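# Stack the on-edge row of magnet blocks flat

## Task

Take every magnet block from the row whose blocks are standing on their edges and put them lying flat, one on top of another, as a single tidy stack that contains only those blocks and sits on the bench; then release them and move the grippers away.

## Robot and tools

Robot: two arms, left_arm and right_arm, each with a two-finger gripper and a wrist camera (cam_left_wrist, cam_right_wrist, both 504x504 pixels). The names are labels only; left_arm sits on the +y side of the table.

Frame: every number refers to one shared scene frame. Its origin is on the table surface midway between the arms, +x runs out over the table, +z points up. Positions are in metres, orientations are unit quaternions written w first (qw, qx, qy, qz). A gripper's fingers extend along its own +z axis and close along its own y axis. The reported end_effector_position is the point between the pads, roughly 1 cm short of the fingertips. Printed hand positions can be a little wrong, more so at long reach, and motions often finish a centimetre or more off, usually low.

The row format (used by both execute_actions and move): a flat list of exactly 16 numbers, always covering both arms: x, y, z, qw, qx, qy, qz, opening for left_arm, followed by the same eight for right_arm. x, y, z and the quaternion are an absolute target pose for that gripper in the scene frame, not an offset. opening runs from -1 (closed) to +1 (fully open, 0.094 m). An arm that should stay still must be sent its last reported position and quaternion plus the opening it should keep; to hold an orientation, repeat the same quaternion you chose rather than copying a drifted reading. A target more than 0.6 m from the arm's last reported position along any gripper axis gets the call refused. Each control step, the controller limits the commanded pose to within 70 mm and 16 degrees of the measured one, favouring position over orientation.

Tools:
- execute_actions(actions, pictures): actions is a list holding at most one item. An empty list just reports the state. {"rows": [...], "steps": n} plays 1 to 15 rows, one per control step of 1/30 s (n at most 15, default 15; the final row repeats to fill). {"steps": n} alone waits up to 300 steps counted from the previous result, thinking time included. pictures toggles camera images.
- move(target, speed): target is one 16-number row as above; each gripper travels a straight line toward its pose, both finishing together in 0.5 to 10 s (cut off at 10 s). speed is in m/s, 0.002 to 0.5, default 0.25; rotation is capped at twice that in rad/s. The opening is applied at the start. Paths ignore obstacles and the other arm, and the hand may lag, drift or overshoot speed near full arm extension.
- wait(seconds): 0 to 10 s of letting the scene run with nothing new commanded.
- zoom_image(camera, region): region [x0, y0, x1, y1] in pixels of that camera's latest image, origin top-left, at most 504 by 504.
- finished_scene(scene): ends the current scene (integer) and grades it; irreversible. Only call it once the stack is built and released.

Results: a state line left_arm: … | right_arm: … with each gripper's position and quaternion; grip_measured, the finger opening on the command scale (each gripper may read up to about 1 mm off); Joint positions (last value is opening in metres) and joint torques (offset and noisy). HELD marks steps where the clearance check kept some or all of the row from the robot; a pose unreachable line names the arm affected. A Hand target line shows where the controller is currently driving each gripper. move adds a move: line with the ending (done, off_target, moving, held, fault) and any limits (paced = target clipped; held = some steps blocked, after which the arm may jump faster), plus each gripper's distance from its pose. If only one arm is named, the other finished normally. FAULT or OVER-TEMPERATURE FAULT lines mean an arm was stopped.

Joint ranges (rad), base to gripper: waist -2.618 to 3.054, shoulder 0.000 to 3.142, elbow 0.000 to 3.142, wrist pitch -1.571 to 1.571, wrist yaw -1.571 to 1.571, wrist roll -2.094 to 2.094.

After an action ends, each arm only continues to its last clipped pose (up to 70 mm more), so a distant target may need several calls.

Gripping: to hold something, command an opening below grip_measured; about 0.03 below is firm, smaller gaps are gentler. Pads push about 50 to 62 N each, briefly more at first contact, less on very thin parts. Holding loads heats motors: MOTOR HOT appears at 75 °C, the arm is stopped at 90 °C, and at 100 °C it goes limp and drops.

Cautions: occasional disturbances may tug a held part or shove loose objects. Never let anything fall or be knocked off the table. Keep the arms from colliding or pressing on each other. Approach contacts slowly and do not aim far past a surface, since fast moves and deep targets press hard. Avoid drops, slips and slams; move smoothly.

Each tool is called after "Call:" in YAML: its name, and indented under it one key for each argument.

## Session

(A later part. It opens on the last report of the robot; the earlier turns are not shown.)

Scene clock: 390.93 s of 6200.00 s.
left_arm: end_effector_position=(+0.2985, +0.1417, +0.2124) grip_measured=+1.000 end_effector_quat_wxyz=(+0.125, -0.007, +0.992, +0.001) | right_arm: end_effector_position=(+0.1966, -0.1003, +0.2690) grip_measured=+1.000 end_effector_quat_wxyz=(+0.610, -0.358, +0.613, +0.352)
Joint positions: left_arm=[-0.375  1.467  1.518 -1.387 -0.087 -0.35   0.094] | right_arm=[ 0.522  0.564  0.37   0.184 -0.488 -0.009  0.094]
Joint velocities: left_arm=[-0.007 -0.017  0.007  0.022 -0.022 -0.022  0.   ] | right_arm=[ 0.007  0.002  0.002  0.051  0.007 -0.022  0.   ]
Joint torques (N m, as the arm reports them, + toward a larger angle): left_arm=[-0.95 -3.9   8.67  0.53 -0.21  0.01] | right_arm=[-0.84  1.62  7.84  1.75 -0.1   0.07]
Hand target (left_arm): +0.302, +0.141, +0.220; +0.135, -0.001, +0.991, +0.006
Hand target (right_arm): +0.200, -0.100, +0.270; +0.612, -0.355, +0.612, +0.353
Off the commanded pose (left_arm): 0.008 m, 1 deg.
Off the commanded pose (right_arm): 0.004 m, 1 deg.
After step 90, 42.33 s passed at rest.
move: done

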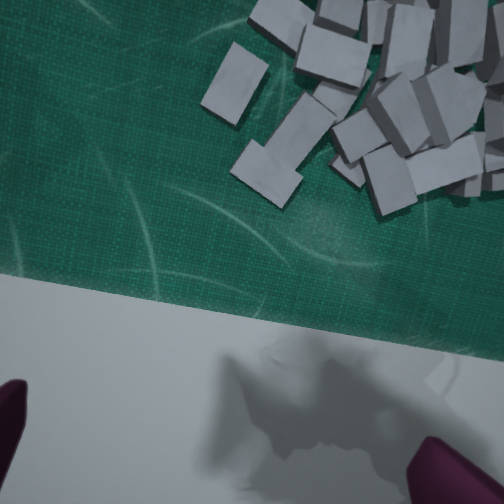

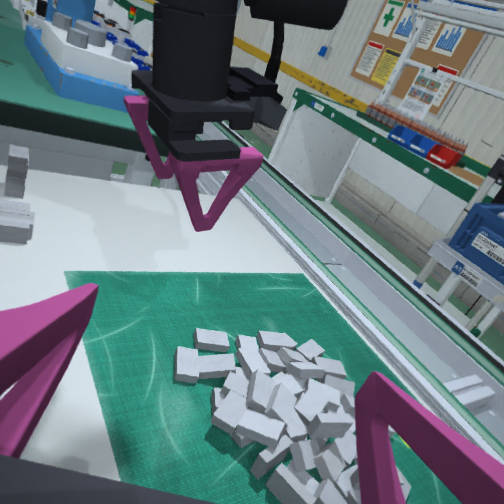

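Call:
zoom_image:
  camera: "cam_right_wrist"
  region: [90, 0, 370, 280]

Region (90, 0, 370, 280) of cam_right_wrist's 504x504 image, scaled by 1.800, with more detail than that image has.

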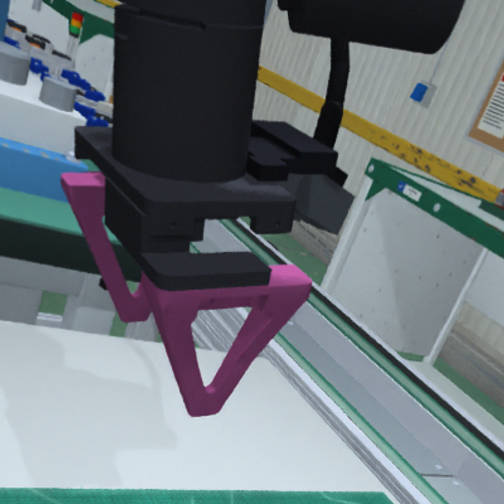

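Call:
move:
  target: [0.205, 0.402, 0.08, 0, 0.087, 0.996, 0, 1, 0.15, -0.40, 0.25, 0.2, 0, 0.98, 0, 1]
  speed: 0.3

Scene clock: 509.60 s of 6200.00 s.
left_arm: end_effector_position=(+0.2002, +0.3951, +0.0797) grip_measured=+1.000 end_effector_quat_wxyz=(-0.011, +0.089, +0.996, -0.015) | right_arm: end_effector_position=(+0.1509, -0.3937, +0.2429) grip_measured=+1.000 end_effector_quat_wxyz=(+0.213, +0.003, +0.977, -0.026)
Joint positions: left_arm=[ 0.721  1.541  1.083 -1.15   0.004  0.929  0.094] | right_arm=[-0.808  0.925  1.279 -1.57  -0.254 -0.714  0.094]
Joint velocities: left_arm=[-0.022 -0.017 -0.002 -0.066  0.007  0.051  0.   ] | right_arm=[-0.012 -0.007  0.002 -0.051 -0.051  0.066  0.   ]
Joint torques (N m, as the arm reports them, + toward a larger angle): left_arm=[ 0.86 -4.7   6.29  0.34 -0.01  0.03] | right_arm=[-0.82  0.97  8.8   0.68 -0.22  0.01]
Hand target (left_arm): +0.203, +0.401, +0.080; -0.004, +0.088, +0.996, -0.006
Hand target (right_arm): +0.153, -0.396, +0.250; +0.219, +0.007, +0.975, -0.029
Off the commanded pose (left_arm): 0.008 m, 2 deg.
Off the commanded pose (right_arm): 0.010 m, 3 deg.
joint sent to its limit (right arm) — the command would take joint 4 (wrist pitch) past its lower limit, so that joint was sent only as far as its limit.
After step 90, 112.57 s passed at rest.
move: off_target (right_arm)

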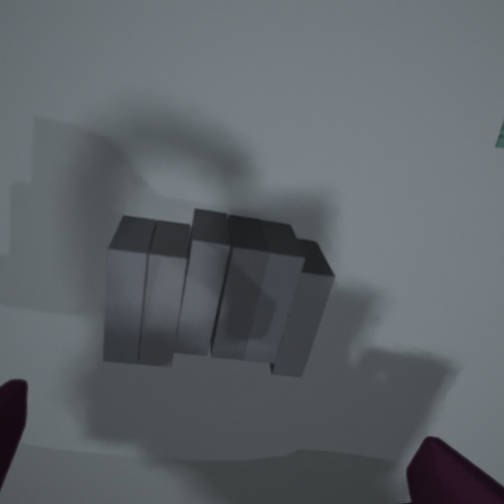

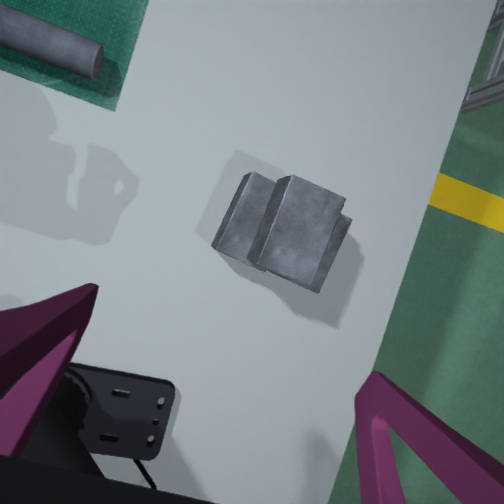

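Call:
move:
  target: [0.204, 0.408, 0.05, 0, 0.087, 0.996, 0, 1, 0.15, -0.40, 0.25, 0.2, 0, 0.98, 0, 1]
  speed: 0.1

Scene clock: 518.40 s of 6200.00 s.
left_arm: end_effector_position=(+0.2033, +0.4028, +0.0512) grip_measured=+1.000 end_effector_quat_wxyz=(-0.004, +0.089, +0.996, -0.007) | right_arm: end_effector_position=(+0.1481, -0.3986, +0.2427) grip_measured=+1.000 end_effector_quat_wxyz=(+0.211, +0.006, +0.977, -0.033)
Joint positions: left_arm=[ 0.734  1.58   1.004 -1.011  0.003  0.943  0.094] | right_arm=[-0.84   0.925  1.279 -1.57  -0.251 -0.741  0.094]
Joint velocities: left_arm=[ 0.012 -0.017  0.002  0.037 -0.066  0.007  0.   ] | right_arm=[ 0.002 -0.012 -0.017  0.037 -0.022 -0.037  0.   ]
Joint torques (N m, as the arm reports them, + toward a larger angle): left_arm=[ 0.99 -4.73  5.47  0.41 -0.01  0.03] | right_arm=[-0.84  0.98  8.58  0.67 -0.3  -0.04]
Hand target (left_arm): +0.204, +0.408, +0.050; +0.000, +0.087, +0.996, -0.000
Hand target (right_arm): +0.151, -0.400, +0.249; +0.219, +0.006, +0.975, -0.033
Off the commanded pose (left_arm): 0.005 m, 1 deg.
Off the commanded pose (right_arm): 0.008 m, 4 deg.
joint sent to its limit (right arm) — the command would take joint 4 (wrist pitch) past its lower limit, so that joint was sent only as far as its limit.
After step 90, 4.83 s passed at rest.
move: off_target (right_arm)

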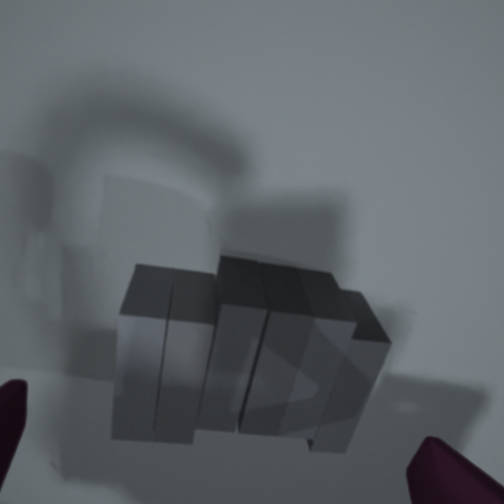

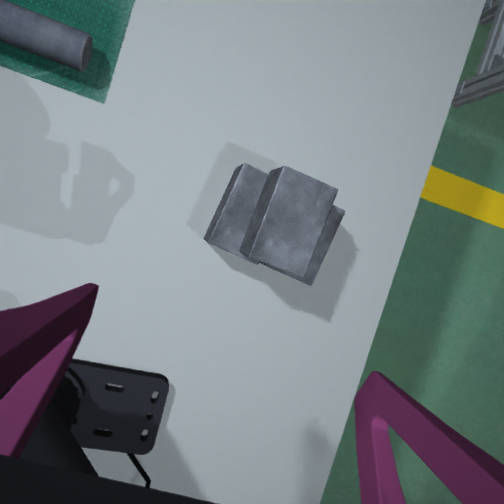

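Call:
move:
  target: [0.204, 0.406, 0.021, 0, 0.087, 0.996, 0, 1, 0.15, -0.40, 0.25, 0.2, 0, 0.98, 0, 1]
  speed: 0.04

Scene clock: 526.57 s of 6200.00 s.
left_arm: end_effector_position=(+0.2028, +0.4023, +0.0227) grip_measured=+1.000 end_effector_quat_wxyz=(-0.003, +0.089, +0.996, -0.006) | right_arm: end_effector_position=(+0.1479, -0.3988, +0.2427) grip_measured=+1.000 end_effector_quat_wxyz=(+0.211, +0.006, +0.977, -0.034)
Joint positions: left_arm=[ 0.734  1.619  0.923 -0.887  0.003  0.943  0.094] | right_arm=[-0.84   0.925  1.279 -1.57  -0.249 -0.742  0.094]
Joint velocities: left_arm=[-0.007 -0.002  0.002  0.007 -0.081  0.051  0.   ] | right_arm=[-0.012  0.002  0.002 -0.022 -0.022 -0.007  0.   ]
Joint torques (N m, as the arm reports them, + toward a larger angle): left_arm=[ 0.37 -4.81  5.19  0.4  -0.04 -0.03] | right_arm=[-0.99  0.9   8.49  0.68 -0.32 -0.06]
Hand target (left_arm): +0.204, +0.406, +0.021; -0.000, +0.087, +0.996, -0.000
Hand target (right_arm): +0.151, -0.400, +0.249; +0.219, +0.007, +0.975, -0.033
Off the commanded pose (left_arm): 0.004 m, 1 deg.
Off the commanded pose (right_arm): 0.008 m, 4 deg.
joint sent to its limit (right arm) — the command would take joint 4 (wrist pitch) past its lower limit, so that joint was sent only as far as its limit.
After step 90, 3.83 s passed at rest.
move: off_target (right_arm)

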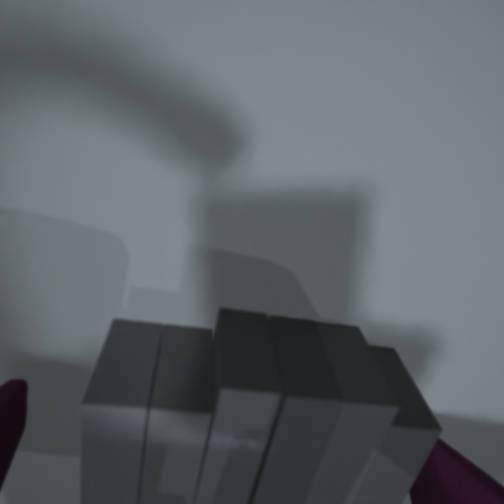

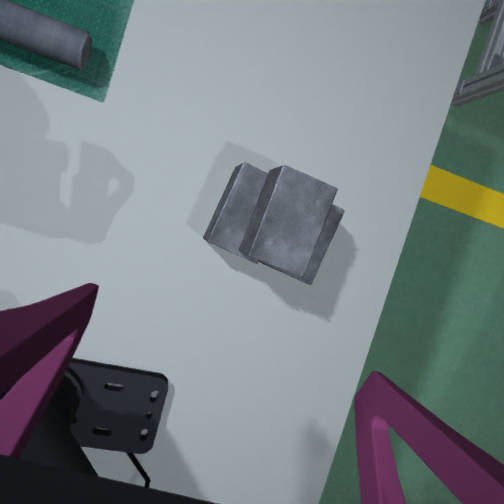

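Call:
move:
  target: [0.204, 0.406, 0.021, 0, 0.087, 0.996, 0, 0.38, 0.15, -0.40, 0.25, 0.2, 0, 0.98, 0, 1]
  speed: 0.04

Scene clock: 530.80 s of 6200.00 s.
left_arm: end_effector_position=(+0.2023, +0.4016, +0.0226) grip_measured=+0.421 end_effector_quat_wxyz=(-0.004, +0.089, +0.996, -0.007) | right_arm: end_effector_position=(+0.1477, -0.3991, +0.2426) grip_measured=+1.000 end_effector_quat_wxyz=(+0.210, +0.006, +0.977, -0.035)
Joint positions: left_arm=[ 0.734  1.619  0.922 -0.889  0.004  0.943  0.067] | right_arm=[-0.84   0.925  1.279 -1.57  -0.247 -0.742  0.094]
Joint velocities: left_arm=[ 0.012 -0.012 -0.007 -0.022 -0.007  0.037 -0.   ] | right_arm=[-0.007 -0.002  0.007 -0.037 -0.081 -0.007  0.   ]
Joint torques (N m, as the arm reports them, + toward a larger angle): left_arm=[ 0.38 -4.74  5.23  0.44 -0.04 -0.02] | right_arm=[-0.95  0.97  8.47  0.66 -0.35 -0.06]
Hand target (left_arm): +0.204, +0.406, +0.021; +0.000, +0.087, +0.996, -0.000
Hand target (right_arm): +0.151, -0.400, +0.249; +0.219, +0.007, +0.975, -0.033
Off the commanded pose (left_arm): 0.005 m, 1 deg.
Off the commanded pose (right_arm): 0.008 m, 4 deg.
joint sent to its limit (right arm) — the command would take joint 4 (wrist pitch) past its lower limit, so that joint was sent only as far as its limit.
After step 90, 0.10 s passed at rest.
move: off_target (right_arm)

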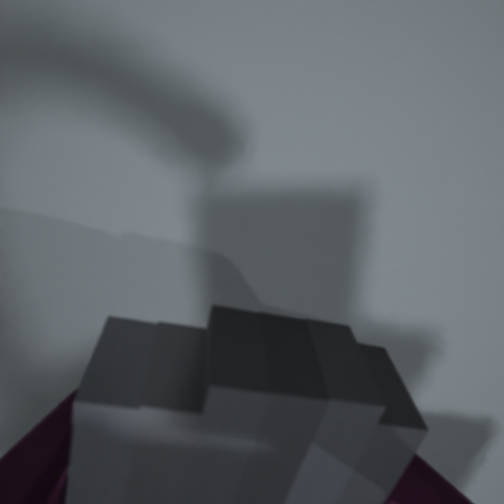

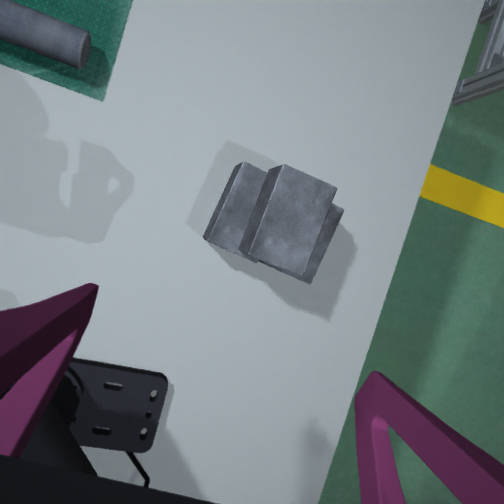

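Call:
move:
  target: [0.204, 0.404, 0.06, 0, 0.087, 0.996, 0, 0.385, 0.15, -0.40, 0.25, 0.2, 0, 0.98, 0, 1]
  speed: 0.05

Scene clock: 535.80 s of 6200.00 s.
left_arm: end_effector_position=(+0.1958, +0.3958, +0.0405) grip_measured=+0.421 end_effector_quat_wxyz=(-0.019, +0.089, +0.996, -0.024) | right_arm: end_effector_position=(+0.1476, -0.3992, +0.2426) grip_measured=+1.000 end_effector_quat_wxyz=(+0.210, +0.006, +0.977, -0.035)
Joint positions: left_arm=[ 0.734  1.599  0.977 -1.009  0.002  0.943  0.067] | right_arm=[-0.84   0.925  1.279 -1.57  -0.246 -0.743  0.094]
Joint velocities: left_arm=[-0.007  0.007 -0.007  0.022  0.037 -0.066 -0.001] | right_arm=[-0.007 -0.012  0.007 -0.051  0.007  0.022  0.   ]
Joint torques (N m, as the arm reports them, + toward a larger angle): left_arm=[-0.11 -8.37  9.05 -0.06 -0.02 -0.08] | right_arm=[-0.99  0.96  8.5   0.66 -0.35 -0.06]
Hand target (left_arm): +0.204, +0.404, +0.060; +0.000, +0.087, +0.996, +0.000
Hand target (right_arm): +0.151, -0.400, +0.249; +0.219, +0.006, +0.975, -0.033
Off the commanded pose (left_arm): 0.023 m, 3 deg.
Off the commanded pose (right_arm): 0.008 m, 4 deg.
joint sent to its limit (right arm) — the command would take joint 4 (wrist pitch) past its lower limit, so that joint was sent only as far as its limit.
After step 90, 0.70 s passed at rest.
move: off_target (left_arm, right_arm)

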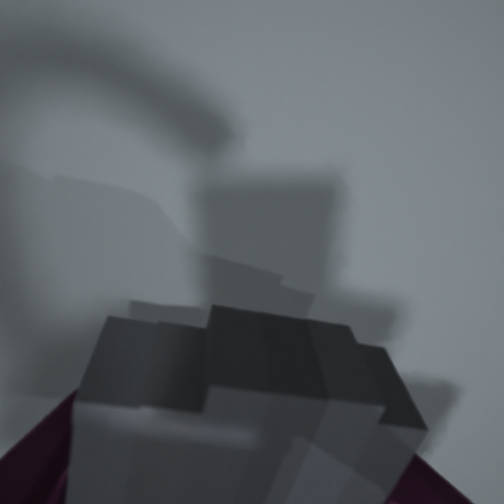

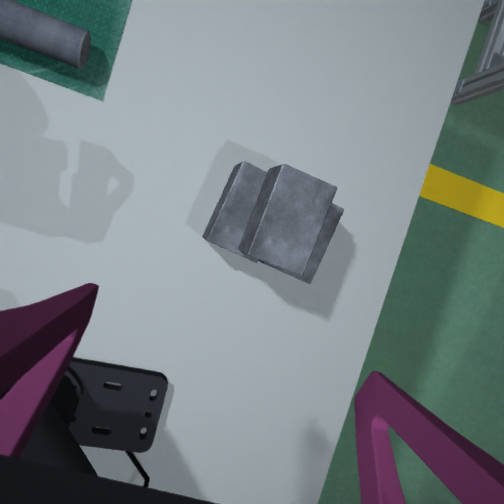

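Call:
move:
  target: [0.205, 0.272, 0.075, 0, 0.629, 0.777, 0, 0.385, 0.15, -0.40, 0.25, 0.2, 0, 0.98, 0, 1]
  speed: 0.15

Scene clock: 548.37 s of 6200.00 s.
left_arm: end_effector_position=(+0.2048, +0.2745, +0.0656) grip_measured=+0.421 end_effector_quat_wxyz=(-0.011, +0.621, +0.783, -0.008) | right_arm: end_effector_position=(+0.1476, -0.3992, +0.2425) grip_measured=+1.000 end_effector_quat_wxyz=(+0.210, +0.005, +0.977, -0.035)
Joint positions: left_arm=[ 0.217  1.321  0.839 -1.115 -0.008  1.588  0.067] | right_arm=[-0.84   0.925  1.279 -1.57  -0.246 -0.743  0.094]
Joint velocities: left_arm=[-0.012  0.012 -0.012  0.007 -0.022  0.022 -0.001] | right_arm=[-0.017 -0.007  0.012 -0.037 -0.051 -0.007  0.   ]
Joint torques (N m, as the arm reports them, + toward a larger angle): left_arm=[-1.06 -5.81  6.97  0.02  0.02  0.03] | right_arm=[-0.89  0.83  8.46  0.7  -0.34 -0.05]
Hand target (left_arm): +0.206, +0.272, +0.075; -0.002, +0.629, +0.777, +0.004
Hand target (right_arm): +0.150, -0.400, +0.249; +0.219, +0.006, +0.975, -0.033
Off the commanded pose (left_arm): 0.010 m, 2 deg.
Off the commanded pose (right_arm): 0.008 m, 4 deg.
joint sent to its limit (right arm) — the command would take joint 4 (wrist pitch) past its lower limit, so that joint was sent only as far as its limit.
After step 90, 5.27 s passed at rest.
move: off_target (right_arm)

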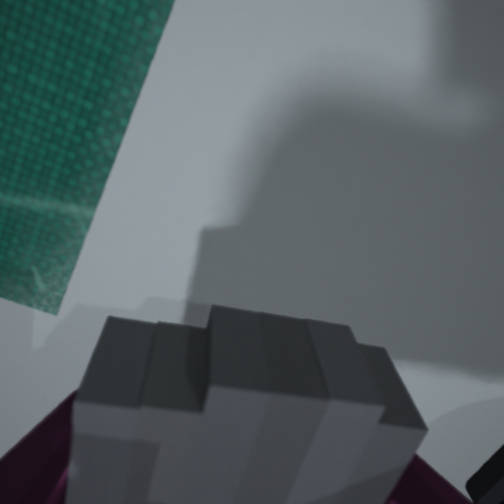

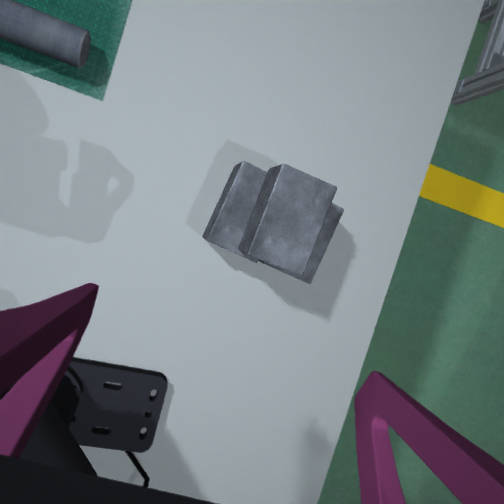

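Call:
move:
  target: [0.205, 0.272, 0.035, 0, 0.629, 0.777, 0, 0.385, 0.15, -0.40, 0.25, 0.2, 0, 0.98, 0, 1]
  speed: 0.04

Scene clock: 556.17 s of 6200.00 s.
left_arm: end_effector_position=(+0.1977, +0.2727, +0.0319) grip_measured=+0.421 end_effector_quat_wxyz=(-0.011, +0.625, +0.781, -0.007) | right_arm: end_effector_position=(+0.1476, -0.3992, +0.2426) grip_measured=+1.000 end_effector_quat_wxyz=(+0.210, +0.005, +0.977, -0.035)
Joint positions: left_arm=[ 0.217  1.335  0.708 -0.969 -0.008  1.596  0.067] | right_arm=[-0.84   0.925  1.279 -1.57  -0.246 -0.743  0.094]
Joint velocities: left_arm=[ 0.002 -0.007 -0.007 -0.022  0.051 -0.037 -0.   ] | right_arm=[ 0.012  0.012  0.007  0.037  0.037 -0.007  0.   ]
Joint torques (N m, as the arm reports them, + toward a larger angle): left_arm=[-0.45 -2.81  6.56  0.28  0.07  0.  ] | right_arm=[-0.93  0.9   8.47  0.68 -0.37 -0.05]
Hand target (left_arm): +0.205, +0.272, +0.035; +0.000, +0.629, +0.777, -0.000
Hand target (right_arm): +0.151, -0.400, +0.249; +0.219, +0.007, +0.975, -0.033
Off the commanded pose (left_arm): 0.008 m, 2 deg.
Off the commanded pose (right_arm): 0.008 m, 4 deg.
joint sent to its limit (right arm) — the command would take joint 4 (wrist pitch) past its lower limit, so that joint was sent only as far as its limit.
After step 90, 3.40 s passed at rest.
move: off_target (right_arm)

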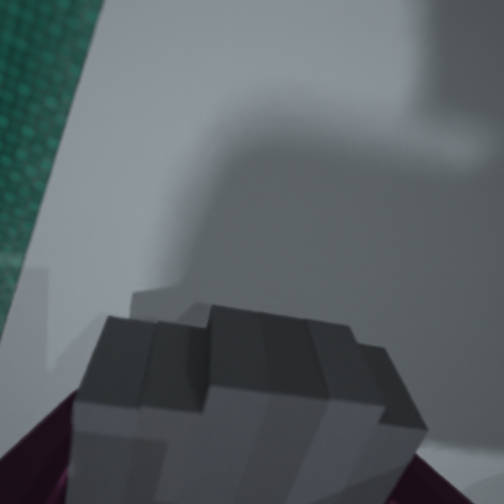

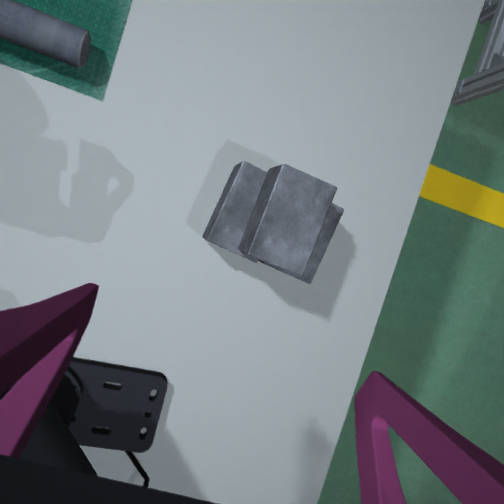

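Call:
move:
  target: [0.205, 0.272, 0.025, 0, 0.629, 0.777, 0, 0.385, 0.15, -0.40, 0.25, 0.2, 0, 0.98, 0, 1]
  speed: 0.015

Scene clock: 562.03 s of 6200.00 s.
left_arm: end_effector_position=(+0.1997, +0.2733, +0.0244) grip_measured=+0.421 end_effector_quat_wxyz=(-0.008, +0.625, +0.781, -0.003) | right_arm: end_effector_position=(+0.1476, -0.3992, +0.2425) grip_measured=+1.000 end_effector_quat_wxyz=(+0.210, +0.005, +0.977, -0.035)
Joint positions: left_arm=[ 0.217  1.346  0.685 -0.923 -0.008  1.596  0.067] | right_arm=[-0.84   0.925  1.279 -1.57  -0.246 -0.744  0.094]
Joint velocities: left_arm=[ 0.002  0.017  0.012  0.022 -0.066  0.051 -0.   ] | right_arm=[-0.002  0.012  0.002 -0.022  0.051 -0.007  0.   ]
Joint torques (N m, as the arm reports them, + toward a larger angle): left_arm=[-0.44 -2.29  6.06  0.31  0.09  0.02] | right_arm=[-0.87  0.99  8.48  0.69 -0.4  -0.05]
Hand target (left_arm): +0.205, +0.272, +0.025; +0.000, +0.629, +0.777, -0.000
Hand target (right_arm): +0.151, -0.400, +0.249; +0.219, +0.006, +0.975, -0.033
Off the commanded pose (left_arm): 0.005 m, 1 deg.
Off the commanded pose (right_arm): 0.008 m, 4 deg.
joint sent to its limit (right arm) — the command would take joint 4 (wrist pitch) past its lower limit, so that joint was sent only as far as its limit.
After step 90, 0.20 s passed at rest.
move: off_target (right_arm)

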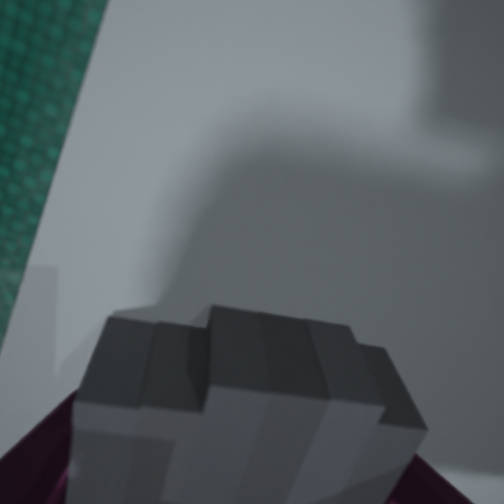

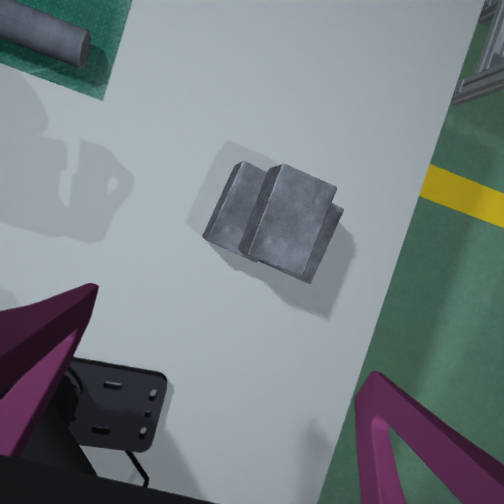

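Call:
move:
  target: [0.205, 0.272, 0.020, 0, 0.629, 0.777, 0, 0.385, 0.15, -0.40, 0.25, 0.2, 0, 0.98, 0, 1]
  speed: 0.01

Scene clock: 569.20 s of 6200.00 s.
left_arm: end_effector_position=(+0.1980, +0.2728, +0.0230) grip_measured=+0.421 end_effector_quat_wxyz=(-0.009, +0.625, +0.781, -0.005) | right_arm: end_effector_position=(+0.1476, -0.3992, +0.2425) grip_measured=+1.000 end_effector_quat_wxyz=(+0.210, +0.005, +0.977, -0.035)
Joint positions: left_arm=[ 0.217  1.346  0.679 -0.922 -0.008  1.596  0.067] | right_arm=[-0.84   0.925  1.279 -1.57  -0.246 -0.745  0.094]
Joint velocities: left_arm=[-0.022 -0.027 -0.002  0.037 -0.022  0.022  0.   ] | right_arm=[-0.012  0.027  0.007 -0.037  0.095 -0.037  0.   ]
Joint torques (N m, as the arm reports them, + toward a larger angle): left_arm=[-0.52 -1.69  5.3   0.54  0.08  0.03] | right_arm=[-0.99  0.92  8.49  0.67 -0.36 -0.03]
Hand target (left_arm): +0.205, +0.272, +0.020; +0.000, +0.629, +0.777, -0.000
Hand target (right_arm): +0.150, -0.400, +0.249; +0.219, +0.006, +0.975, -0.033
Off the commanded pose (left_arm): 0.008 m, 1 deg.
Off the commanded pose (right_arm): 0.008 m, 4 deg.
joint sent to its limit (right arm) — the command would take joint 4 (wrist pitch) past its lower limit, so that joint was sent only as far as its limit.
After step 90, 0.23 s passed at rest.
move: off_target (right_arm)

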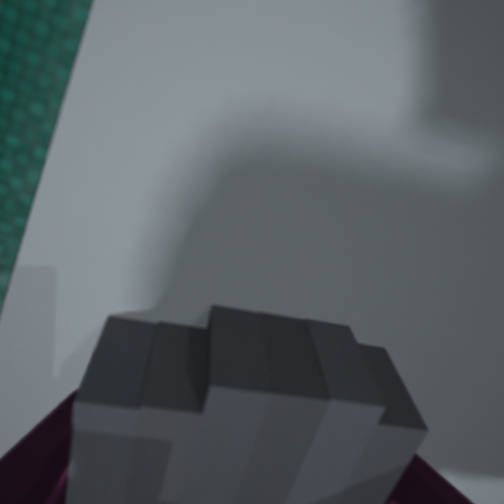

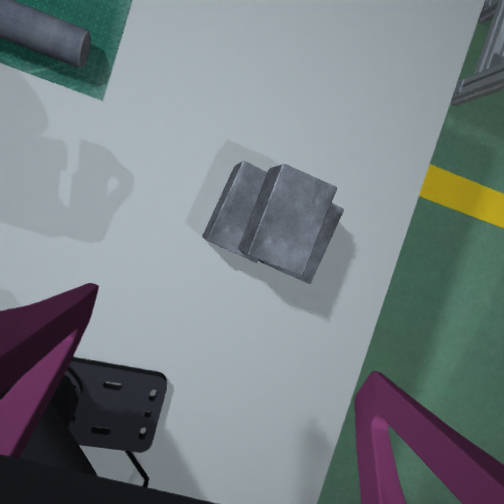

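Call:
move:
  target: [0.200, 0.272, 0.024, 0, 0.629, 0.777, 0, 1, 0.15, -0.40, 0.25, 0.2, 0, 0.98, 0, 1]
  speed: 0.02

Call:
move:
  target: [0.200, 0.272, 0.12, 0, 0.087, 0.996, 0, 1, 0.15, -0.40, 0.25, 0.2, 0, 0.98, 0, 1]
  speed: 0.1

Scene clock: 575.40 s of 6200.00 s.
left_arm: end_effector_position=(+0.1980, +0.2728, +0.0230) grip_measured=+1.000 end_effector_quat_wxyz=(-0.009, +0.627, +0.779, -0.005) | right_arm: end_effector_position=(+0.1476, -0.3992, +0.2425) grip_measured=+1.000 end_effector_quat_wxyz=(+0.210, +0.005, +0.977, -0.035)
Joint positions: left_arm=[ 0.217  1.346  0.679 -0.922 -0.008  1.603  0.094] | right_arm=[-0.84   0.925  1.279 -1.57  -0.246 -0.745  0.094]
Joint velocities: left_arm=[ 0.002  0.002  0.002  0.037  0.007 -0.051  0.   ] | right_arm=[ 0.017 -0.007 -0.012  0.022  0.051  0.007  0.   ]
Joint torques (N m, as the arm reports them, + toward a larger angle): left_arm=[ 0.06 -3.83  5.09  0.33  0.06  0.02] | right_arm=[-0.91  0.89  8.51  0.68 -0.37 -0.03]
Hand target (left_arm): +0.200, +0.272, +0.024; +0.000, +0.629, +0.777, -0.000
Hand target (right_arm): +0.151, -0.400, +0.249; +0.219, +0.007, +0.975, -0.033
Off the commanded pose (left_arm): 0.002 m, 1 deg.
Off the commanded pose (right_arm): 0.008 m, 4 deg.
joint sent to its limit (right arm) — the command would take joint 4 (wrist pitch) past its lower limit, so that joint was sent only as far as its limit.
After step 90, 1.13 s passed at rest.
move: off_target (right_arm)

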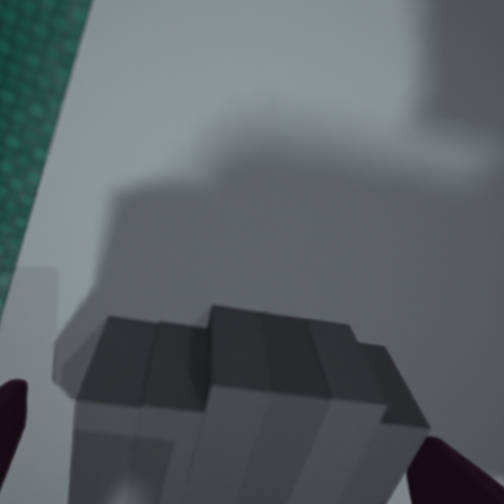

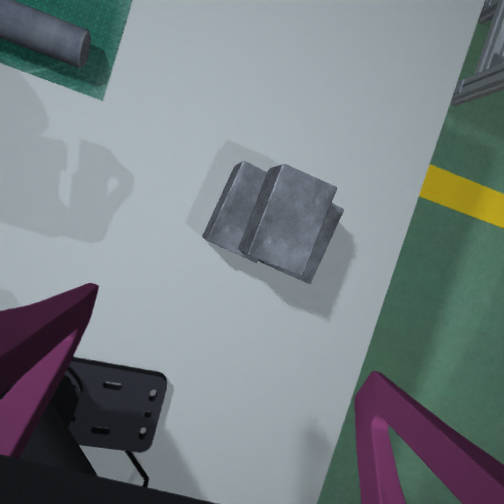

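Scene clock: 581.70 s of 6200.00 s.
left_arm: end_effector_position=(+0.1944, +0.2719, +0.1083) grip_measured=+1.000 end_effector_quat_wxyz=(-0.023, +0.092, +0.995, -0.004) | right_arm: end_effector_position=(+0.1476, -0.3992, +0.2426) grip_measured=+1.000 end_effector_quat_wxyz=(+0.210, +0.004, +0.977, -0.035)
Joint positions: left_arm=[ 0.217  1.271  0.973 -1.319 -0.008  0.431  0.094] | right_arm=[-0.84   0.925  1.279 -1.57  -0.246 -0.745  0.094]
Joint velocities: left_arm=[-0.007  0.007 -0.007 -0.066 -0.007 -0.007  0.   ] | right_arm=[-0.002 -0.002  0.022 -0.022 -0.051 -0.007  0.   ]
Joint torques (N m, as the arm reports them, + toward a larger angle): left_arm=[ 0.04 -4.57  8.44  0.07  0.05 -0.07] | right_arm=[-0.94  0.92  8.49  0.7  -0.37 -0.01]
Hand target (left_arm): +0.199, +0.272, +0.120; -0.000, +0.087, +0.996, -0.000
Hand target (right_arm): +0.151, -0.400, +0.249; +0.219, +0.006, +0.975, -0.033
Off the commanded pose (left_arm): 0.013 m, 3 deg.
Off the commanded pose (right_arm): 0.008 m, 4 deg.
joint sent to its limit (right arm) — the command would take joint 4 (wrist pitch) past its lower limit, so that joint was sent only as far as its limit.
move: off_target (left_arm, right_arm)

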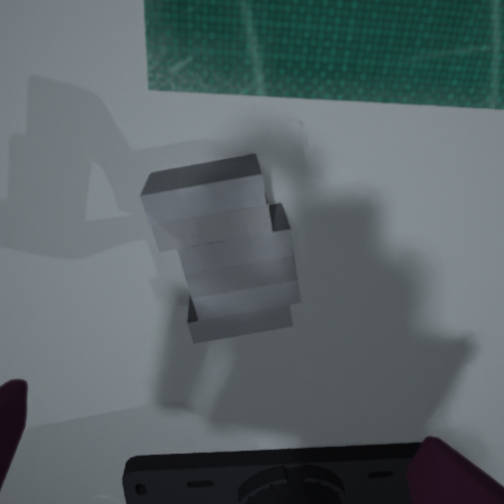

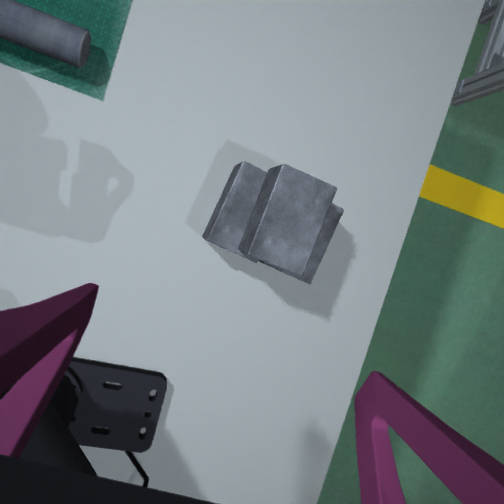

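Call:
move:
  target: [0.2234, 0.2785, 0.085, -0.2321, -0.1016, 0.9671, -0.0244, 0.6, 0.15, -0.40, 0.25, 0.2, 0, 0.98, 0, 1]
  speed: 0.15

Scene clock: 598.57 s of 6200.00 s.
left_arm: end_effector_position=(+0.2199, +0.2784, +0.0789) grip_measured=+0.603 end_effector_quat_wxyz=(-0.236, -0.095, +0.967, -0.022) | right_arm: end_effector_position=(+0.1476, -0.3992, +0.2425) grip_measured=+1.000 end_effector_quat_wxyz=(+0.210, +0.004, +0.977, -0.035)
Joint positions: left_arm=[ 0.207  1.809  1.264 -1.503 -0.02   0.035  0.075] | right_arm=[-0.84   0.925  1.279 -1.57  -0.246 -0.745  0.094]
Joint velocities: left_arm=[ 0.012 -0.007  0.007  0.022 -0.051  0.007  0.   ] | right_arm=[ 0.012  0.017  0.002 -0.037  0.081  0.081  0.   ]
Joint torques (N m, as the arm reports them, + toward a larger angle): left_arm=[-0.07 -6.14  7.43 -0.7   0.01 -0.05] | right_arm=[-1.02  0.94  8.48  0.67 -0.37 -0.01]
Hand target (left_arm): +0.224, +0.279, +0.084; -0.232, -0.099, +0.967, -0.022
Hand target (right_arm): +0.150, -0.400, +0.249; +0.219, +0.006, +0.975, -0.033
Off the commanded pose (left_arm): 0.007 m, 1 deg.
Off the commanded pose (right_arm): 0.008 m, 4 deg.
joint sent to its limit (right arm) — the command would take joint 4 (wrist pitch) past its lower limit, so that joint was sent only as far as its limit.
After step 90, 11.47 s passed at rest.
move: off_target (right_arm)

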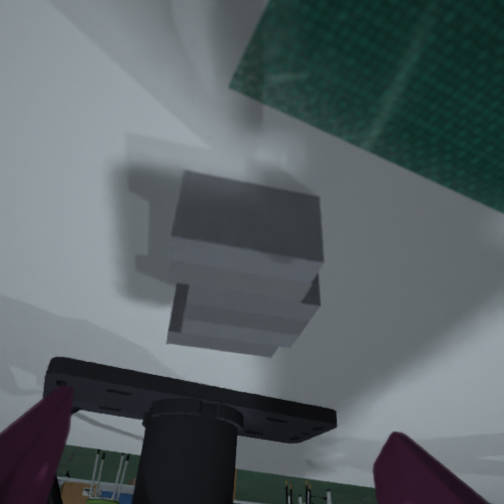

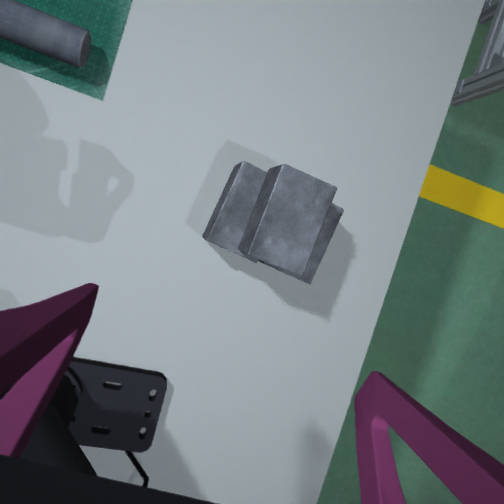

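Call:
move:
  target: [0.2254, 0.2785, 0.042, -0.2321, -0.1016, 0.9671, -0.0244, 0.6, 0.15, -0.40, 0.25, 0.2, 0, 0.98, 0, 1]
  speed: 0.05

Scene clock: 605.40 s of 6200.00 s.
left_arm: end_effector_position=(+0.2237, +0.2793, +0.0445) grip_measured=+0.603 end_effector_quat_wxyz=(-0.236, -0.097, +0.967, -0.022) | right_arm: end_effector_position=(+0.1476, -0.3992, +0.2426) grip_measured=+1.000 end_effector_quat_wxyz=(+0.210, +0.004, +0.977, -0.035)
Joint positions: left_arm=[ 0.207  1.871  1.198 -1.376 -0.02   0.032  0.075] | right_arm=[-0.84   0.925  1.279 -1.57  -0.246 -0.745  0.094]
Joint velocities: left_arm=[-0.002 -0.022  0.007  0.007 -0.022 -0.081 -0.   ] | right_arm=[-0.002 -0.007  0.007 -0.007  0.022 -0.007  0.   ]
Joint torques (N m, as the arm reports them, + toward a larger angle): left_arm=[ 0.08 -6.43  4.28 -0.43  0.09 -0.09] | right_arm=[-0.96  0.96  8.53  0.68 -0.38 -0.03]
Hand target (left_arm): +0.225, +0.279, +0.042; -0.232, -0.102, +0.967, -0.024
Hand target (right_arm): +0.151, -0.400, +0.249; +0.219, +0.006, +0.975, -0.033
Off the commanded pose (left_arm): 0.003 m, 1 deg.
Off the commanded pose (right_arm): 0.008 m, 4 deg.
joint sent to its limit (right arm) — the command would take joint 4 (wrist pitch) past its lower limit, so that joint was sent only as far as its limit.
After step 90, 2.67 s passed at rest.
move: off_target (right_arm)

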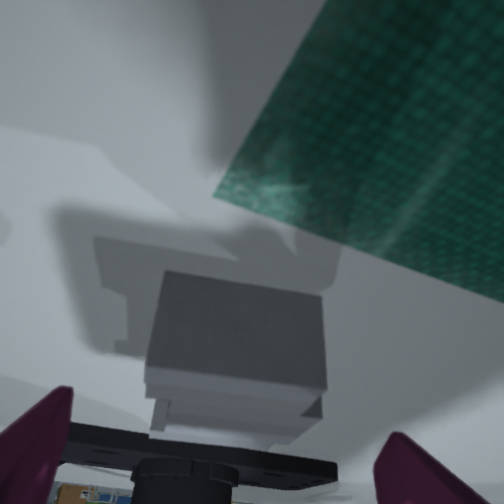

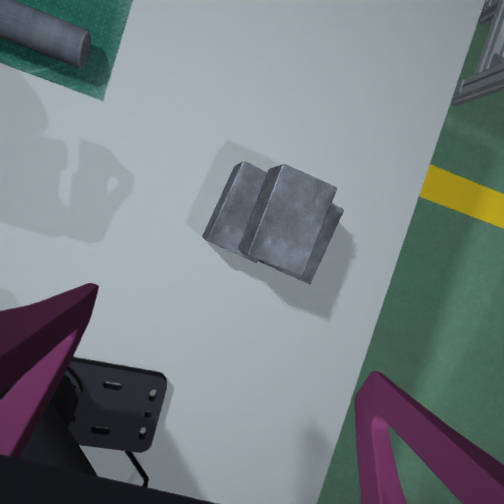

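Call:
move:
  target: [0.2254, 0.2785, 0.022, -0.2321, -0.1016, 0.9671, -0.0244, 0.6, 0.15, -0.40, 0.25, 0.2, 0, 0.98, 0, 1]
  speed: 0.03

Scene clock: 622.60 s of 6200.00 s.
left_arm: end_effector_position=(+0.2242, +0.2794, +0.0250) grip_measured=+0.603 end_effector_quat_wxyz=(-0.235, -0.097, +0.967, -0.022) | right_arm: end_effector_position=(+0.1476, -0.3992, +0.2425) grip_measured=+1.000 end_effector_quat_wxyz=(+0.210, +0.004, +0.977, -0.035)
Joint positions: left_arm=[ 0.207  1.905  1.158 -1.3   -0.02   0.032  0.075] | right_arm=[-0.84   0.925  1.279 -1.57  -0.246 -0.745  0.094]
Joint velocities: left_arm=[ 0.007  0.002 -0.002 -0.037 -0.007 -0.037 -0.   ] | right_arm=[-0.022 -0.002 -0.012 -0.037  0.037 -0.022  0.   ]
Joint torques (N m, as the arm reports them, + toward a larger angle): left_arm=[-0.03 -6.42  3.89 -0.42  0.06 -0.1 ] | right_arm=[-0.92  0.82  8.52  0.7  -0.36 -0.01]
Hand target (left_arm): +0.225, +0.278, +0.022; -0.232, -0.102, +0.967, -0.024
Hand target (right_arm): +0.150, -0.400, +0.249; +0.219, +0.006, +0.975, -0.033
Off the commanded pose (left_arm): 0.003 m, 1 deg.
Off the commanded pose (right_arm): 0.008 m, 4 deg.
joint sent to its limit (right arm) — the command would take joint 4 (wrist pitch) past its lower limit, so that joint was sent only as far as its limit.
After step 90, 12.70 s passed at rest.
move: off_target (right_arm)

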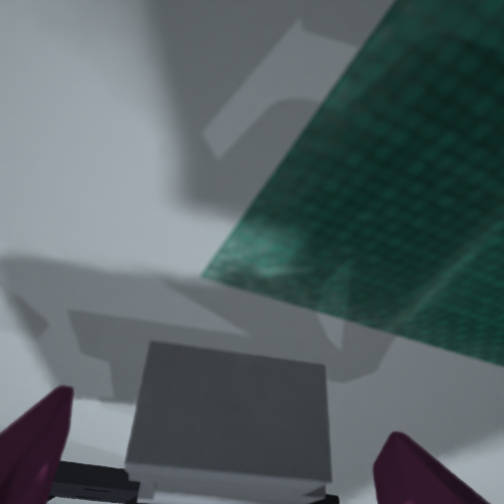

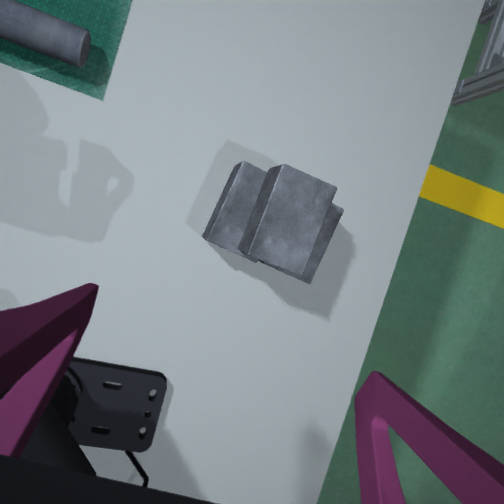

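Call:
execute_actions:
  actions: []

Scene clock: 638.50 s of 6200.00 s.
left_arm: end_effector_position=(+0.2246, +0.2795, +0.0248) grip_measured=+0.603 end_effector_quat_wxyz=(-0.234, -0.097, +0.967, -0.022) | right_arm: end_effector_position=(+0.1476, -0.3992, +0.2426) grip_measured=+1.000 end_effector_quat_wxyz=(+0.210, +0.004, +0.977, -0.035)
Joint positions: left_arm=[ 0.207  1.905  1.158 -1.299 -0.02   0.032  0.075] | right_arm=[-0.84   0.925  1.279 -1.57  -0.246 -0.745  0.094]
Joint velocities: left_arm=[-0.002 -0.017 -0.027  0.081  0.007 -0.037 -0.   ] | right_arm=[-0.012 -0.007  0.017  0.022 -0.022 -0.007  0.   ]
Joint torques (N m, as the arm reports them, + toward a larger angle): left_arm=[ 0.04 -6.38  3.96 -0.39  0.09 -0.09] | right_arm=[-0.97  0.94  8.49  0.66 -0.35 -0.01]
Hand target (left_arm): +0.225, +0.279, +0.022; -0.232, -0.102, +0.967, -0.024
Hand target (right_arm): +0.151, -0.400, +0.249; +0.219, +0.006, +0.975, -0.033
Off the commanded pose (left_arm): 0.003 m, 1 deg.
Off the commanded pose (right_arm): 0.008 m, 4 deg.
Steps of this call (steps 1 to 90: nothing new was sent; then 12.90 s passed at rest). Readings (end_effector_position):
1: left_arm (+0.2243, +0.2794, +0.0249) | right_arm (+0.1476, -0.3992, +0.2425)
2: left_arm (+0.2244, +0.2795, +0.0249) | right_arm (+0.1476, -0.3992, +0.2425)
4: left_arm (+0.2245, +0.2795, +0.0248) | right_arm (+0.1476, -0.3992, +0.2425)
8: left_arm (+0.2245, +0.2795, +0.0248) | right_arm (+0.1476, -0.3992, +0.2426)
90: the state above

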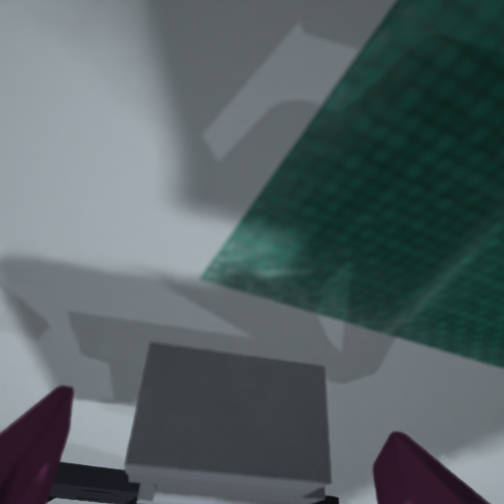

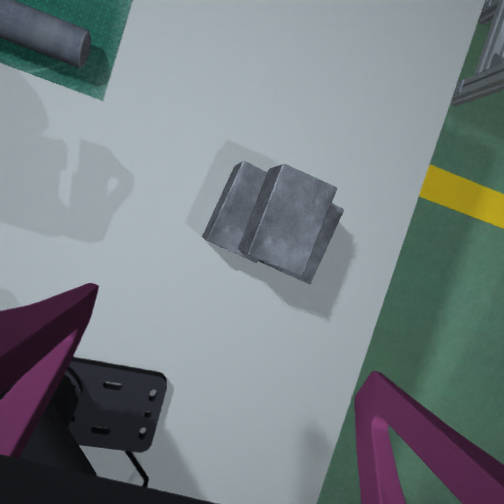

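Call:
move:
  target: [0.2246,0.2794,0.023,-0.2321,-0.1016,0.9671,-0.0244,-0.12,0.15,-0.40,0.25,0.2,0,0.98,0,1]
  speed: 0.05

Scene clock: 641.40 s of 6200.00 s.
left_arm: end_effector_position=(+0.2246, +0.2796, +0.0248) grip_measured=-0.106 end_effector_quat_wxyz=(-0.234, -0.097, +0.967, -0.022) | right_arm: end_effector_position=(+0.1476, -0.3992, +0.2425) grip_measured=+1.000 end_effector_quat_wxyz=(+0.210, +0.004, +0.977, -0.035)
Joint positions: left_arm=[ 0.207  1.905  1.158 -1.299 -0.021  0.032  0.042] | right_arm=[-0.84   0.925  1.279 -1.57  -0.246 -0.745  0.094]
Joint velocities: left_arm=[-0.002  0.002  0.002  0.037  0.022 -0.022  0.   ] | right_arm=[ 0.007 -0.002  0.017  0.022  0.066 -0.007  0.   ]
Joint torques (N m, as the arm reports them, + toward a larger angle): left_arm=[ 0.32 -6.72  4.05 -0.41  0.06 -0.08] | right_arm=[-0.92  0.93  8.45  0.68 -0.38  0.  ]
Hand target (left_arm): +0.225, +0.279, +0.023; -0.232, -0.102, +0.967, -0.024
Hand target (right_arm): +0.151, -0.400, +0.249; +0.219, +0.006, +0.975, -0.033
Off the commanded pose (left_arm): 0.002 m, 1 deg.
Off the commanded pose (right_arm): 0.008 m, 4 deg.
joint sent to its limit (right arm) — the command would take joint 4 (wrist pitch) past its lower limit, so that joint was sent only as far as its limit.
move: off_target (right_arm)

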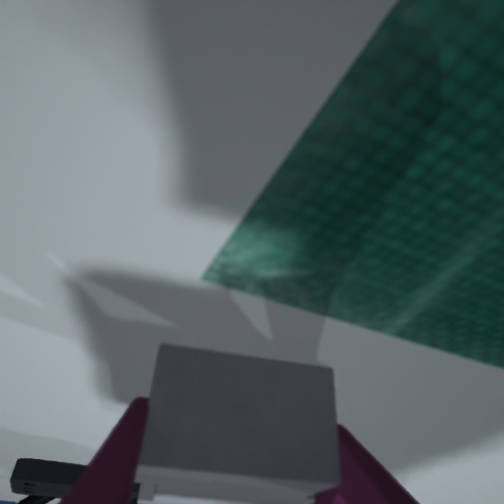

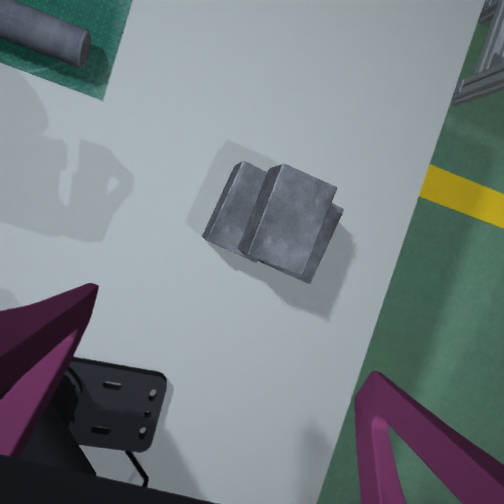

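Call:
move:
  target: [0.2246,0.2794,0.07,-0.2321,-0.1016,0.9671,-0.0244,-0.15,0.15,-0.40,0.25,0.2,0,0.98,0,1]
  speed: 0.04

Scene clock: 646.13 s of 6200.00 s.
left_arm: end_effector_position=(+0.2225, +0.2791, +0.0550) grip_measured=-0.117 end_effector_quat_wxyz=(-0.243, -0.097, +0.965, -0.023) | right_arm: end_effector_position=(+0.1476, -0.3992, +0.2425) grip_measured=+1.000 end_effector_quat_wxyz=(+0.210, +0.004, +0.977, -0.035)
Joint positions: left_arm=[ 0.207  1.864  1.226 -1.426 -0.021  0.032  0.042] | right_arm=[-0.84   0.925  1.279 -1.57  -0.246 -0.746  0.094]
Joint velocities: left_arm=[ 0.007 -0.002 -0.012 -0.022 -0.007 -0.007  0.   ] | right_arm=[ 0.002  0.012 -0.012 -0.022 -0.081 -0.007  0.   ]
Joint torques (N m, as the arm reports them, + toward a larger angle): left_arm=[ 0.37 -9.18  7.16 -0.93  0.05 -0.05] | right_arm=[-0.95  0.87  8.5   0.66 -0.35 -0.02]
Hand target (left_arm): +0.224, +0.279, +0.070; -0.232, -0.102, +0.967, -0.024
Hand target (right_arm): +0.150, -0.400, +0.249; +0.219, +0.006, +0.975, -0.033
Off the commanded pose (left_arm): 0.015 m, 1 deg.
Off the commanded pose (right_arm): 0.008 m, 4 deg.
joint sent to its limit (right arm) — the command would take joint 4 (wrist pitch) past its lower limit, so that joint was sent only as far as its limit.
After step 90, 0.20 s passed at rest.
move: off_target (left_arm, right_arm)

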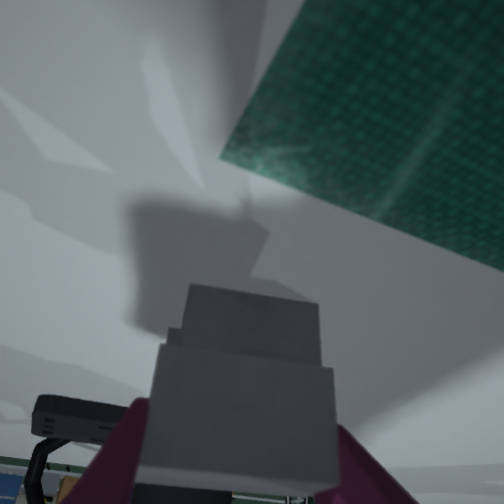

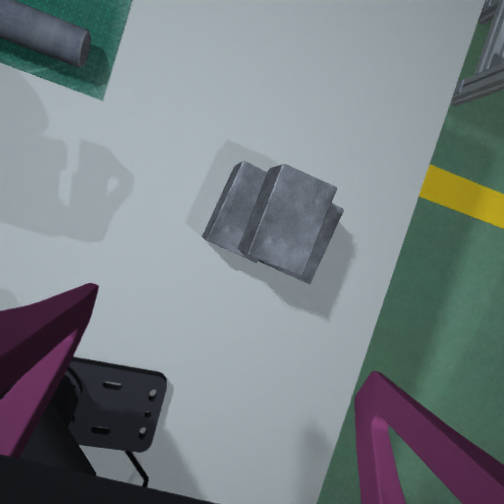

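Call:
zoom_image:
  camera: "cam_left_wrist"
  region: [100,260,400,504]

Region (100, 260, 400, 504) of cam_left_wrist's 504x504 image, scaled by 1.680, with more detail than that image has; it fills the top 410 rows of this view, and the rest is white.

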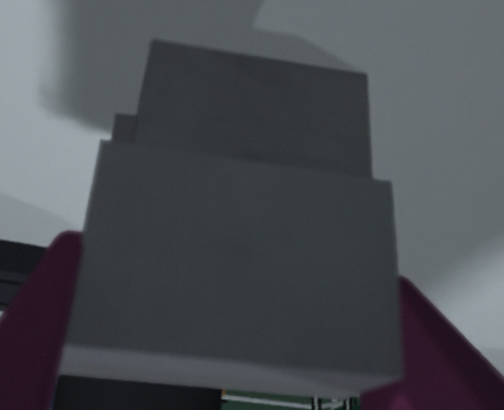

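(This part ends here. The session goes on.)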